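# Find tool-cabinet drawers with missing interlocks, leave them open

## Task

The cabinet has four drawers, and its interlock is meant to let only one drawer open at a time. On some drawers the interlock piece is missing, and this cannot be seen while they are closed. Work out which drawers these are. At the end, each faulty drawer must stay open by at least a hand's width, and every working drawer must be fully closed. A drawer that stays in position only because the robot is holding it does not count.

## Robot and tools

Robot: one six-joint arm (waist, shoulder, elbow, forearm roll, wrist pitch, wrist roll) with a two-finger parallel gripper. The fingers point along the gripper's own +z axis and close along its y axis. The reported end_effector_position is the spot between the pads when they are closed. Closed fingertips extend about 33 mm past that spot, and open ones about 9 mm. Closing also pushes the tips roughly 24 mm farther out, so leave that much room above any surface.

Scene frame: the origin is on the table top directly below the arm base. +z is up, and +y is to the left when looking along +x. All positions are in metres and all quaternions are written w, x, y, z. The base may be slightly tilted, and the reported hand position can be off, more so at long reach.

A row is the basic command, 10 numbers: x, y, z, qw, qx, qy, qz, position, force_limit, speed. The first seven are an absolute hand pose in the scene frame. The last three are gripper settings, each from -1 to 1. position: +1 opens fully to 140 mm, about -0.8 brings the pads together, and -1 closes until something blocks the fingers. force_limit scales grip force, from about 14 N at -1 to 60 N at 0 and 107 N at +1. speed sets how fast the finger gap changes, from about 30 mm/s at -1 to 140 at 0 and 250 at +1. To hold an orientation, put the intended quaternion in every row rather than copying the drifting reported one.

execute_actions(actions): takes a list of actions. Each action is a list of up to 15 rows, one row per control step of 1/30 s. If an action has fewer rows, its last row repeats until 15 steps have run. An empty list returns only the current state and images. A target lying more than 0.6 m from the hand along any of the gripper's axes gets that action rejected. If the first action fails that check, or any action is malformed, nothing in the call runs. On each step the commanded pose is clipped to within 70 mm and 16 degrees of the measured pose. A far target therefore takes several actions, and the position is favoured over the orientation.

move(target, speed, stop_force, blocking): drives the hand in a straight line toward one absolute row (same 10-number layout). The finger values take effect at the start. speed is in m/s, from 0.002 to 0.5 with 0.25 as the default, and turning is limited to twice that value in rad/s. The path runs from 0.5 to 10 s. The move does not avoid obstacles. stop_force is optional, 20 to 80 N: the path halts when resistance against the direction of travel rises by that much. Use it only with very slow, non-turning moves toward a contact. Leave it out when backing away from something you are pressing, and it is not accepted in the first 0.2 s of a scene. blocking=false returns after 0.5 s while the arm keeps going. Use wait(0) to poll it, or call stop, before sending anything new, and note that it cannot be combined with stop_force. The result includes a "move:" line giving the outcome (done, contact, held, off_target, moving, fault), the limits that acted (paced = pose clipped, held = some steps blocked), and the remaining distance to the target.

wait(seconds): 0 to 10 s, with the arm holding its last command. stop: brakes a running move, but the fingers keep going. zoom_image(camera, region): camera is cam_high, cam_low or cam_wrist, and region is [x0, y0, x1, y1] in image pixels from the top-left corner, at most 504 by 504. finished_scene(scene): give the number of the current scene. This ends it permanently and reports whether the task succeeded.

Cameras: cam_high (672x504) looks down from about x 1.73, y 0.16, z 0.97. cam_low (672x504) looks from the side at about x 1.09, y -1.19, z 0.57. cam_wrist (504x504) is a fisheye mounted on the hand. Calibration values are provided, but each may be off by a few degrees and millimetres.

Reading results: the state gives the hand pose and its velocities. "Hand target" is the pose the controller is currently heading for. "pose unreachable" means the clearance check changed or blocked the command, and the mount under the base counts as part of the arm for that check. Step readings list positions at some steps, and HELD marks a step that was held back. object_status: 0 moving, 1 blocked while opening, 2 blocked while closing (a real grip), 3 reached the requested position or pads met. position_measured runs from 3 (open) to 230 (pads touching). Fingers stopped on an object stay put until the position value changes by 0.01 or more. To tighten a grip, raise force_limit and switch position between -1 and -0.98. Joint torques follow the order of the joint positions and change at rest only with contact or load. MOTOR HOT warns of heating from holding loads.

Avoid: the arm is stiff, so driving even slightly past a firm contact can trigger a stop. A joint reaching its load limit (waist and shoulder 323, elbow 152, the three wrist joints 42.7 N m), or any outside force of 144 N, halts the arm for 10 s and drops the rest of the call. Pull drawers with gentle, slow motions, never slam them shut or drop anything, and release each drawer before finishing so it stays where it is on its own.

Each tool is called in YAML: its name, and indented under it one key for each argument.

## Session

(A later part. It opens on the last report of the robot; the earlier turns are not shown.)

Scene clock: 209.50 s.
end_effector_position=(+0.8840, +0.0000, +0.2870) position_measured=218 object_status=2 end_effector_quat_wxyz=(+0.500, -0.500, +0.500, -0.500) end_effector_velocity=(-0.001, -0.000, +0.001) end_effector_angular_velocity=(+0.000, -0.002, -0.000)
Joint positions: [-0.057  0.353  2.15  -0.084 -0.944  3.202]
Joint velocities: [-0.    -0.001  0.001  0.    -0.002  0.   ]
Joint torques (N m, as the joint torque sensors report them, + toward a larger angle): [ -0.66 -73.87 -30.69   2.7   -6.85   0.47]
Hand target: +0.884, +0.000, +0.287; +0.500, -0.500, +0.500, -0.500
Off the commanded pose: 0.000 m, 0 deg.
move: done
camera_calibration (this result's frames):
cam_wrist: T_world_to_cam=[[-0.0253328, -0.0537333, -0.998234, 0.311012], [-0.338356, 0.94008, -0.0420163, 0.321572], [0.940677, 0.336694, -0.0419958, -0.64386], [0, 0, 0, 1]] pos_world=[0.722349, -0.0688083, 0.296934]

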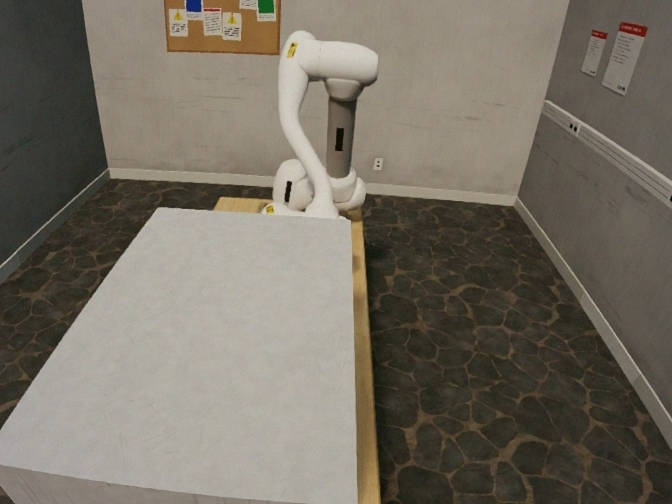

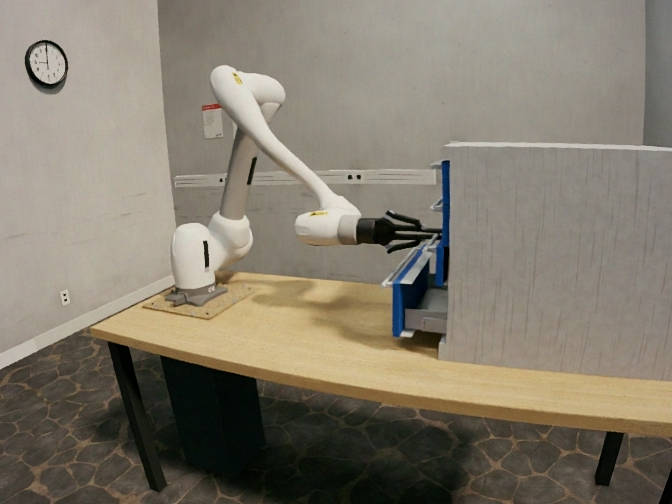

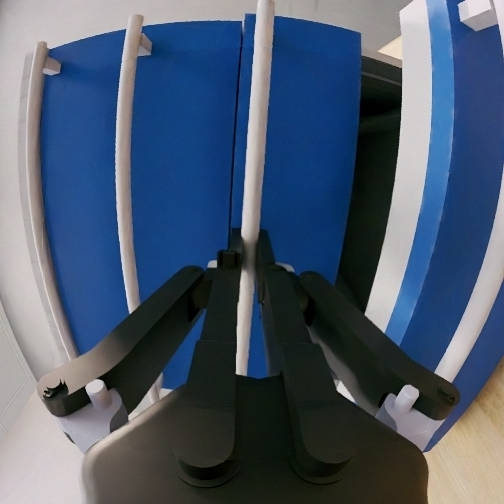

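D4 is broken (didn't block). Continue pulling D3.

move:
  target: [0.775, 0.0, 0.2862, -0.5, 0.5, -0.5, 0.5, -1, 0.3, -0.5]
  speed: 0.05
  stop_force: 45

move:
  target: [0.775, 0.0, 0.2862, -0.5, 0.5, -0.5, 0.5, -0.35, 0.3, -0.5]
  speed: 0.02

move:
  target: [0.73, 0.0, 0.2862, -0.5, 0.5, -0.5, 0.5, -0.35, 0.3, -0.5]
  speed: 0.08

move:
  target: [0.73, 0.0, 0.387, -0.5, 0.5, -0.5, 0.5, -0.35, 0.3, -0.5]
  speed: 0.12

move:
  target: [0.86, 0.0, 0.387, -0.5, 0.5, -0.5, 0.5, -0.35, 0.3, -0.5]
  speed: 0.12

Scene clock: 218.13 s.
end_effector_position=(+0.7751, +0.0000, +0.2860) position_measured=218 object_status=2 end_effector_quat_wxyz=(+0.500, -0.500, +0.500, -0.500) end_effector_velocity=(-0.001, -0.000, +0.001) end_effector_angular_velocity=(+0.000, -0.002, -0.000)
Joint positions: [-0.074  0.229  2.351 -0.099 -1.021  3.205]
Joint velocities: [-0.    -0.001  0.001  0.    -0.002  0.   ]
Joint torques (N m, as the joint torque sensors report them, + toward a larger angle): [ -1.63 -44.41 -17.68   1.89  -1.53   0.39]
Hand target: +0.775, +0.000, +0.286; +0.500, -0.500, +0.500, -0.500
Off the commanded pose: 0.000 m, 0 deg.
move: done
camera_calibration (this result's frames):
cam_wrist: T_world_to_cam=[[-0.0253109, -0.0537498, -0.998234, 0.307307], [-0.338364, 0.940076, -0.0420389, 0.284645], [0.940675, 0.336702, -0.0419811, -0.541404], [0, 0, 0, 1]] pos_world=[0.613377, -0.0687778, 0.296002]

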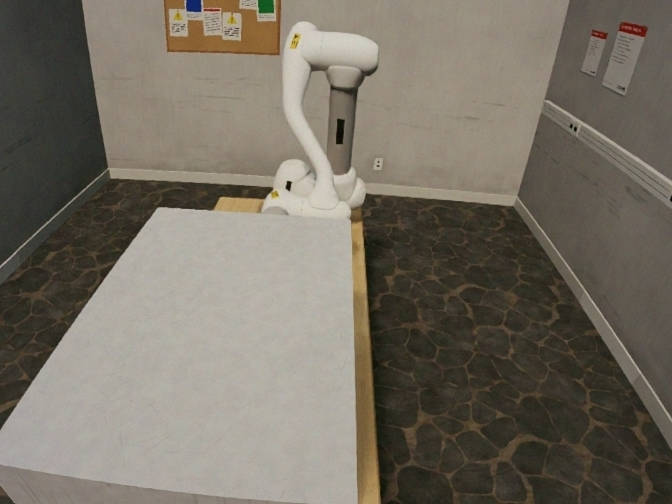

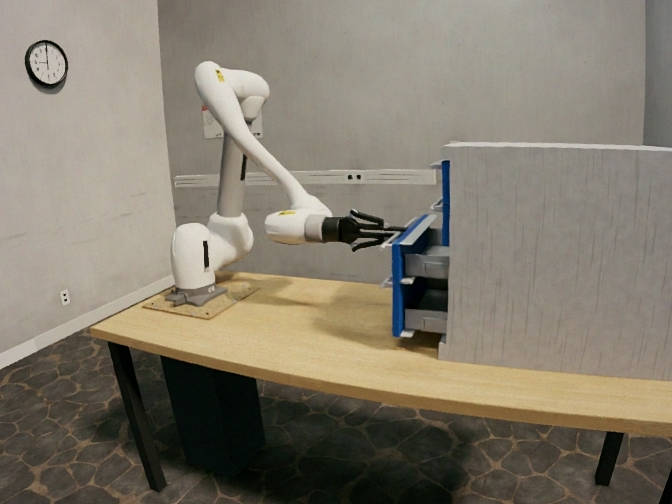

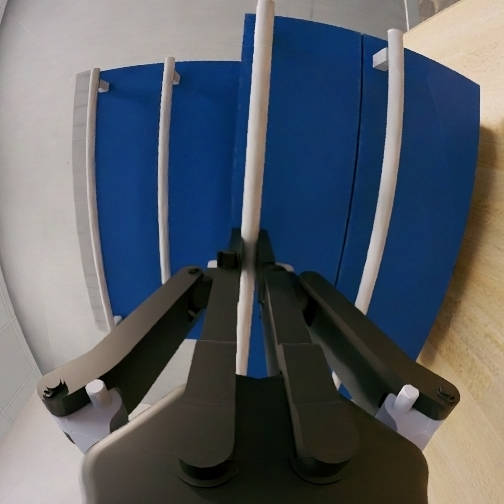

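Scene clock: 218.83 s.
end_effector_position=(+0.7750, +0.0000, +0.2862) position_measured=173 object_status=3 end_effector_quat_wxyz=(+0.500, -0.500, +0.500, -0.500) end_effector_velocity=(+0.000, -0.000, +0.000) end_effector_angular_velocity=(+0.000, +0.000, -0.000)
Joint positions: [-0.074  0.228  2.351 -0.1   -1.02   3.205]
Joint velocities: [ 0.    -0.    -0.001  0.     0.001  0.   ]
Joint torques (N m, as the joint torque sensors report them, + toward a larger angle): [ -0.68 -50.8  -21.71   1.97  -3.2    0.46]
Hand target: +0.775, +0.000, +0.286; +0.500, -0.500, +0.500, -0.500
Off the commanded pose: 0.000 m, 0 deg.
move: done
camera_calibration (this result's frames):
cam_wrist: T_world_to_cam=[[-0.0253534, -0.0537299, -0.998234, 0.307474], [-0.338355, 0.940081, -0.0420061, 0.284639], [0.940677, 0.336692, -0.042014, -0.541298], [0, 0, 0, 1]] pos_world=[0.613291, -0.0688119, 0.296145]

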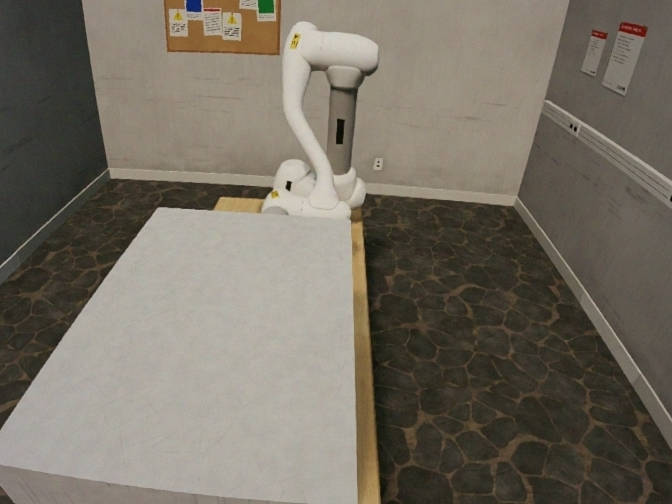

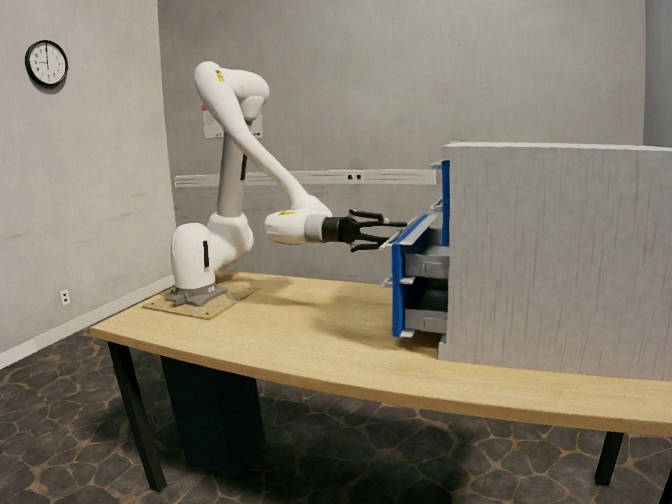

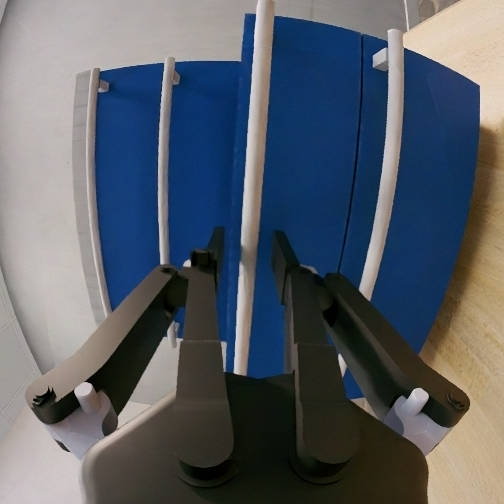

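Scene clock: 219.77 s.
end_effector_position=(+0.7301, +0.0000, +0.2861) position_measured=173 object_status=3 end_effector_quat_wxyz=(+0.500, -0.500, +0.500, -0.500) end_effector_velocity=(-0.001, +0.000, +0.000) end_effector_angular_velocity=(+0.000, -0.001, +0.000)
Joint positions: [-0.083  0.174  2.43  -0.109 -1.046  3.207]
Joint velocities: [-0.    -0.001  0.001 -0.    -0.001  0.   ]
Joint torques (N m, as the joint torque sensors report them, + toward a larger angle): [ -2.31 -42.67 -22.02   2.25  -2.95   0.55]
Hand target: +0.730, +0.000, +0.286; +0.500, -0.500, +0.500, -0.500
Off the commanded pose: 0.000 m, 0 deg.
move: done
camera_calibration (this result's frames):
cam_wrist: T_world_to_cam=[[-0.0253379, -0.0537411, -0.998233, 0.306265], [-0.338352, 0.940081, -0.042022, 0.269428], [0.940678, 0.33669, -0.0420031, -0.499052], [0, 0, 0, 1]] pos_world=[0.568369, -0.0687992, 0.296084]

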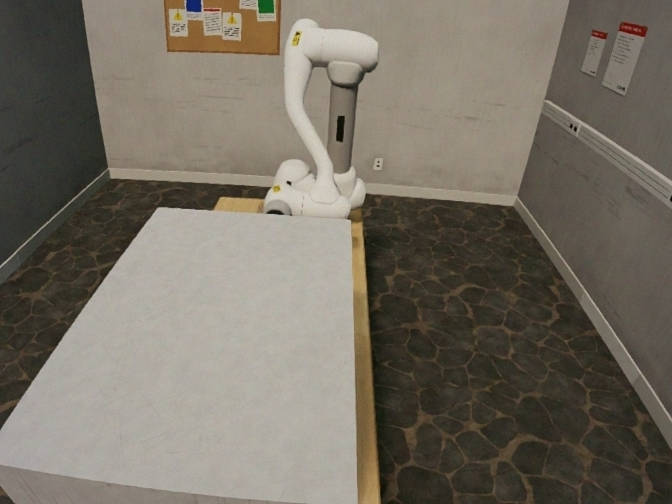

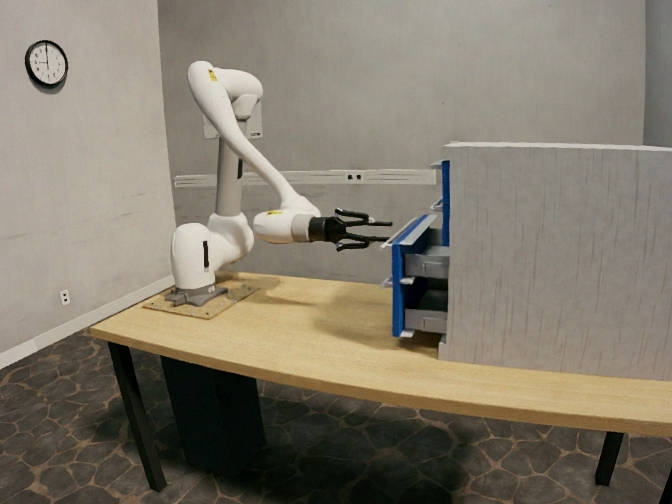

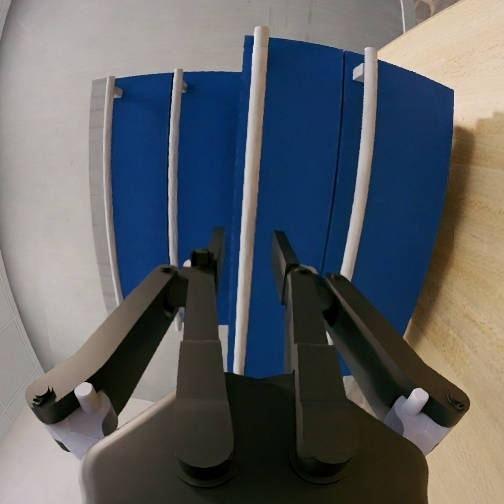

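Scene clock: 221.00 s.
end_effector_position=(+0.7298, +0.0000, +0.3869) position_measured=173 object_status=3 end_effector_quat_wxyz=(+0.500, -0.500, +0.500, -0.500) end_effector_velocity=(-0.000, +0.000, +0.001) end_effector_angular_velocity=(+0.000, +0.001, +0.000)
Joint positions: [-0.086 -0.015  2.355 -0.138 -0.783  3.251]
Joint velocities: [-0.    -0.002 -0.001 -0.001  0.004  0.002]
Joint torques (N m, as the joint torque sensors report them, + toward a larger angle): [ -2.98 -32.97 -31.85   2.94  -2.82   0.31]
Hand target: +0.730, +0.000, +0.387; +0.500, -0.500, +0.500, -0.500
Off the commanded pose: 0.000 m, 0 deg.
move: done
camera_calibration (this result's frames):
cam_wrist: T_world_to_cam=[[-0.0253464, -0.0537747, -0.998231, 0.406856], [-0.338332, 0.940087, -0.0420517, 0.273585], [0.940685, 0.336668, -0.0420215, -0.494606], [0, 0, 0, 1]] pos_world=[0.568144, -0.0687971, 0.396857]

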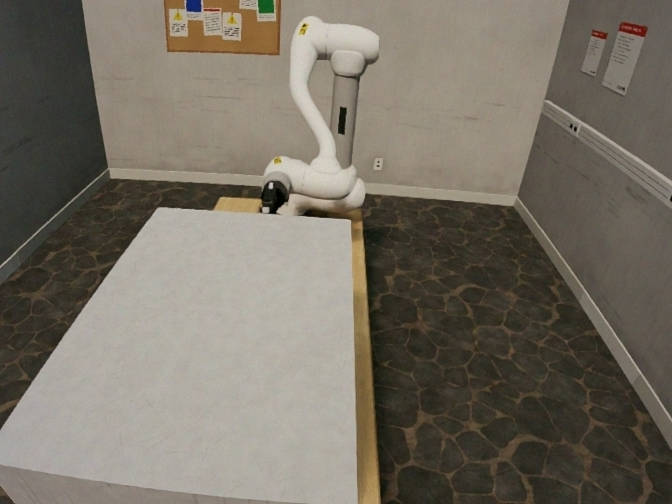

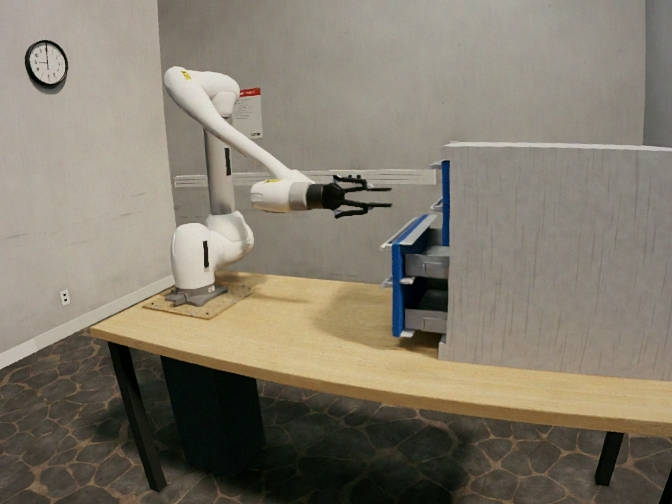

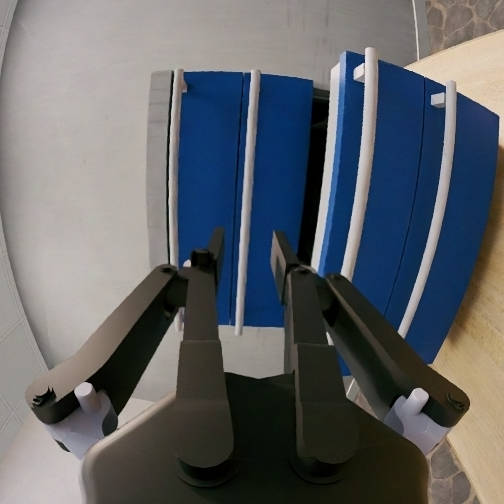

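Scene clock: 222.47 s.
end_effector_position=(+0.8599, -0.0000, +0.3872) position_measured=173 object_status=3 end_effector_quat_wxyz=(+0.500, -0.500, +0.500, -0.500) end_effector_velocity=(+0.001, -0.000, -0.000) end_effector_angular_velocity=(+0.001, +0.001, -0.001)
Joint positions: [-0.062  0.179  2.133 -0.107 -0.754  3.231]
Joint velocities: [ 0.     0.002 -0.002  0.002  0.001 -0.   ]
Joint torques (N m, as the joint torque sensors report them, + toward a larger angle): [ -2.27 -54.68 -31.32   3.03  -3.05   0.44]
Hand target: +0.860, -0.000, +0.387; +0.500, -0.500, +0.500, -0.500
Off the commanded pose: 0.000 m, 0 deg.
move: done
camera_calibration (this result's frames):
cam_wrist: T_world_to_cam=[[-0.0253016, -0.053702, -0.998236, 0.41043], [-0.338349, 0.940083, -0.0419976, 0.317642], [0.940681, 0.33669, -0.0419557, -0.616933], [0, 0, 0, 1]] pos_world=[0.698195, -0.0688543, 0.397163]

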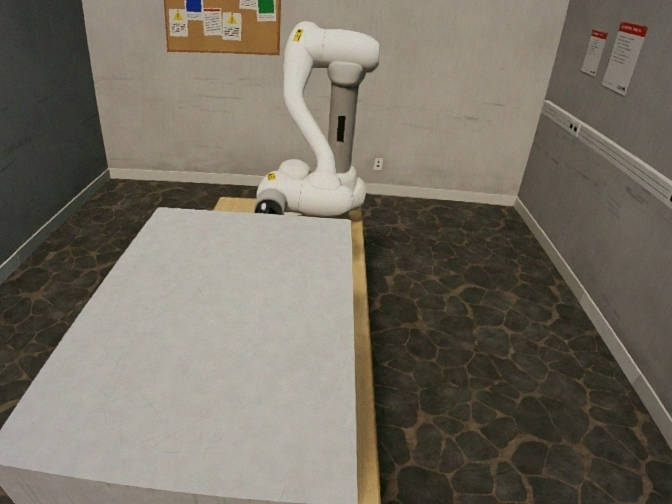

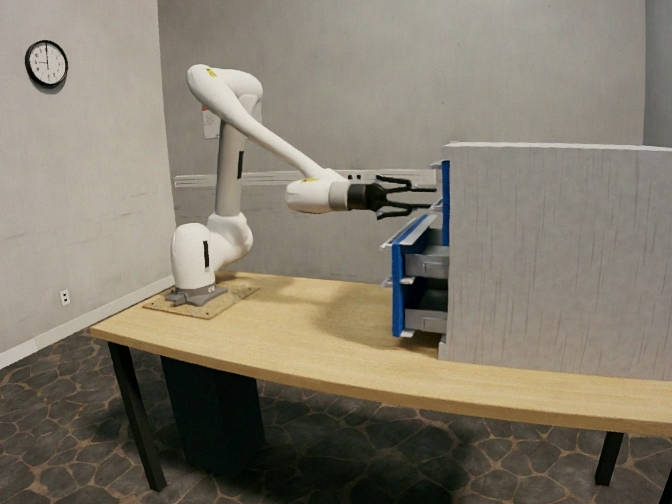

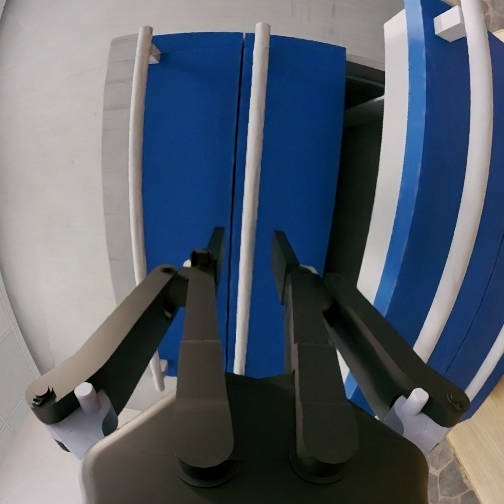

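move:
  target: [0.899, 0.0, 0.3867, -0.5, 0.5, -0.5, 0.5, -0.35, 0.3, -0.5]
  speed: 0.05

move:
  target: [0.899, 0.0, 0.3867, -0.5, 0.5, -0.5, 0.5, -1, 0.3, -0.5]
  speed: 0.02

move:
  target: [0.884, 0.0, 0.3867, -0.5, 0.5, -0.5, 0.5, -1, 0.3, -0.5]
  speed: 0.008
  stop_force: 30

Scene clock: 227.90 s.
end_effector_position=(+0.8989, -0.0000, +0.3868) position_measured=173 object_status=3 end_effector_quat_wxyz=(+0.500, -0.500, +0.500, -0.500) end_effector_velocity=(+0.001, +0.000, -0.001) end_effector_angular_velocity=(-0.000, +0.001, +0.000)
Joint positions: [-0.057  0.233  2.062 -0.101 -0.737  3.227]
Joint velocities: [ 0.     0.001 -0.001  0.     0.    -0.   ]
Joint torques (N m, as the joint torque sensors report them, + toward a larger angle): [ -2.69 -60.81 -31.56   2.66  -3.02   0.13]
Hand target: +0.899, -0.000, +0.387; +0.500, -0.500, +0.500, -0.500
Off the commanded pose: 0.000 m, 0 deg.
move: done
camera_calibration (this result's frames):
cam_wrist: T_world_to_cam=[[-0.0253212, -0.0537279, -0.998235, 0.410991], [-0.338356, 0.94008, -0.0420151, 0.330815], [0.940678, 0.336694, -0.0419831, -0.65367], [0, 0, 0, 1]] pos_world=[0.737232, -0.0688238, 0.396721]

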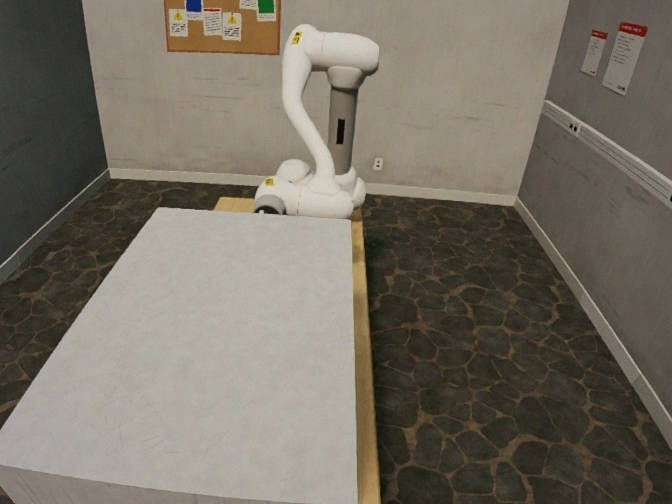

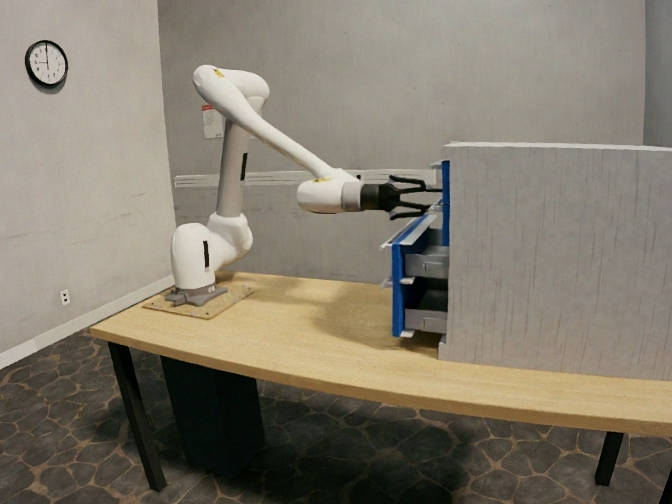

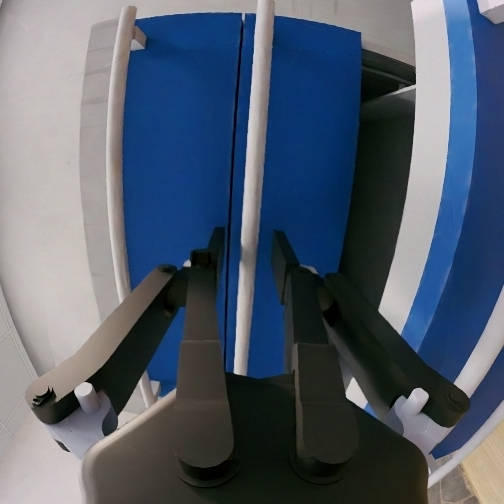

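Scene clock: 228.60 s.
end_effector_position=(+0.8990, -0.0000, +0.3867) position_measured=218 object_status=2 end_effector_quat_wxyz=(+0.500, -0.500, +0.500, -0.500) end_effector_velocity=(+0.000, +0.000, +0.001) end_effector_angular_velocity=(-0.001, -0.002, +0.001)
Joint positions: [-0.057  0.233  2.062 -0.101 -0.737  3.227]
Joint velocities: [ 0.    -0.    -0.001 -0.001 -0.002  0.   ]
Joint torques (N m, as the joint torque sensors report them, + toward a larger angle): [ -1.33 -55.48 -33.78   3.09  -2.46   0.4 ]
Hand target: +0.899, -0.000, +0.387; +0.500, -0.500, +0.500, -0.500
Off the commanded pose: 0.000 m, 0 deg.
move: done
camera_calibration (this result's frames):
cam_wrist: T_world_to_cam=[[-0.0253359, -0.05373, -0.998234, 0.410938], [-0.338353, 0.940081, -0.0420123, 0.330816], [0.940678, 0.336691, -0.0419975, -0.65372], [0, 0, 0, 1]] pos_world=[0.737284, -0.0688128, 0.396656]

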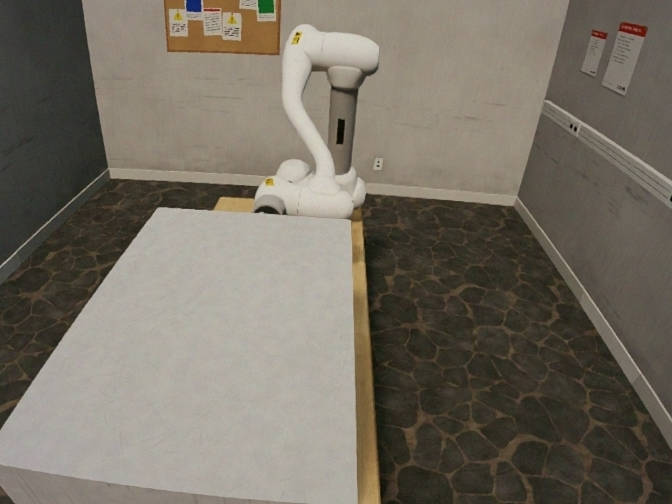

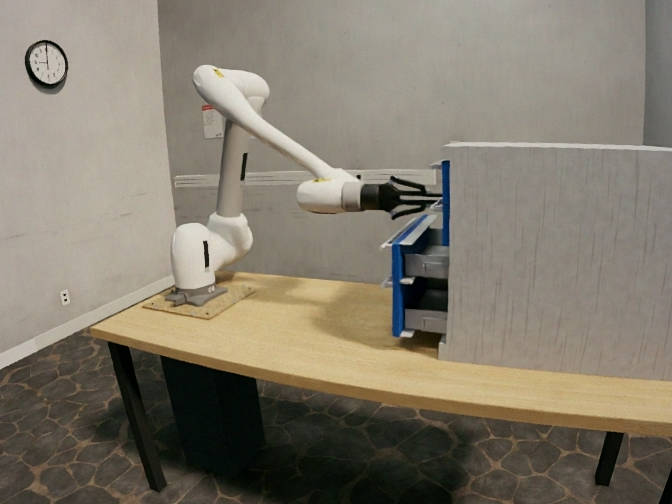

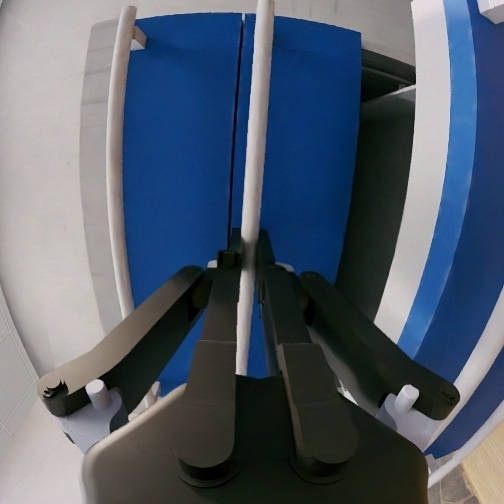

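Scene clock: 230.70 s.
end_effector_position=(+0.8840, +0.0000, +0.3867) position_measured=218 object_status=2 end_effector_quat_wxyz=(+0.500, -0.500, +0.500, -0.500) end_effector_velocity=(-0.001, +0.000, -0.001) end_effector_angular_velocity=(-0.001, +0.003, +0.001)
Joint positions: [-0.059  0.213  2.09  -0.103 -0.744  3.228]
Joint velocities: [-0.    -0.001  0.003 -0.001  0.001 -0.   ]
Joint torques (N m, as the joint torque sensors report them, + toward a larger angle): [ -2.81 -56.15 -29.79   3.13  -3.27   0.71]
Hand target: +0.884, +0.000, +0.387; +0.500, -0.500, +0.500, -0.500
Off the commanded pose: 0.000 m, 0 deg.
move: done
camera_calibration (this result's frames):
cam_wrist: T_world_to_cam=[[-0.0253295, -0.0537344, -0.998234, 0.410535], [-0.338356, 0.94008, -0.0420185, 0.325762], [0.940677, 0.336694, -0.0419931, -0.639674], [0, 0, 0, 1]] pos_world=[0.722349, -0.0688079, 0.396636]

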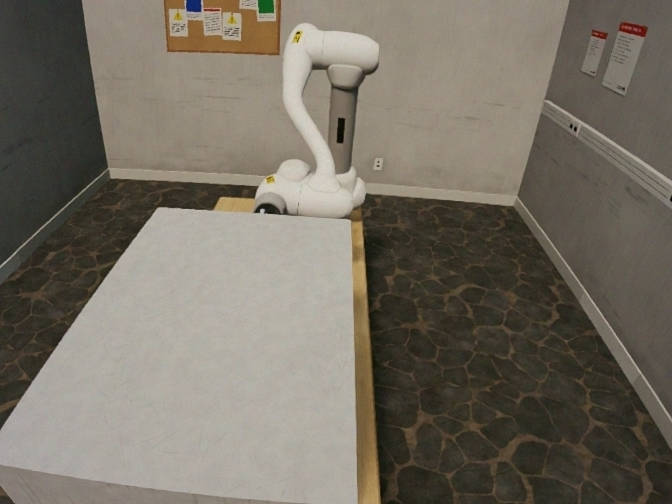

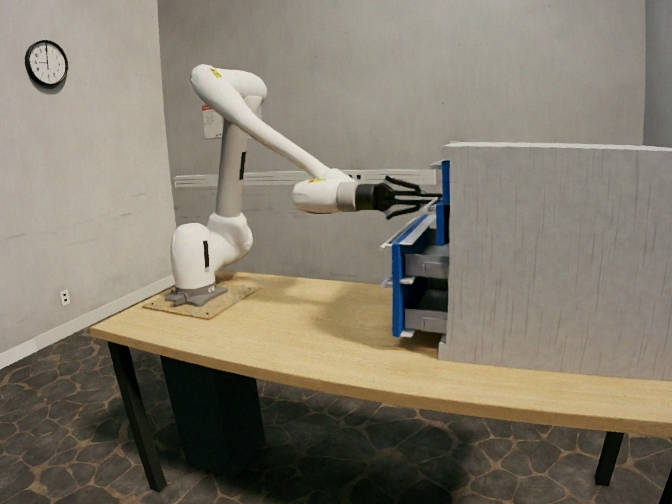

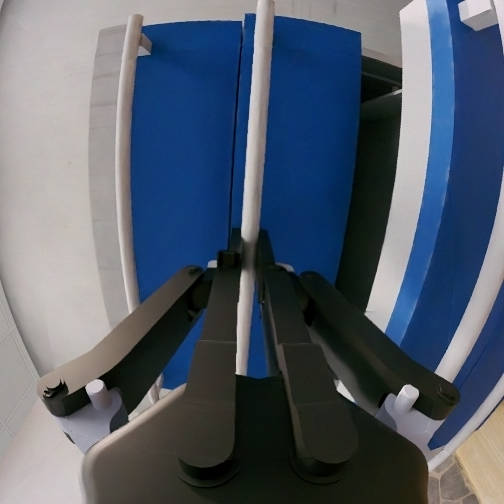

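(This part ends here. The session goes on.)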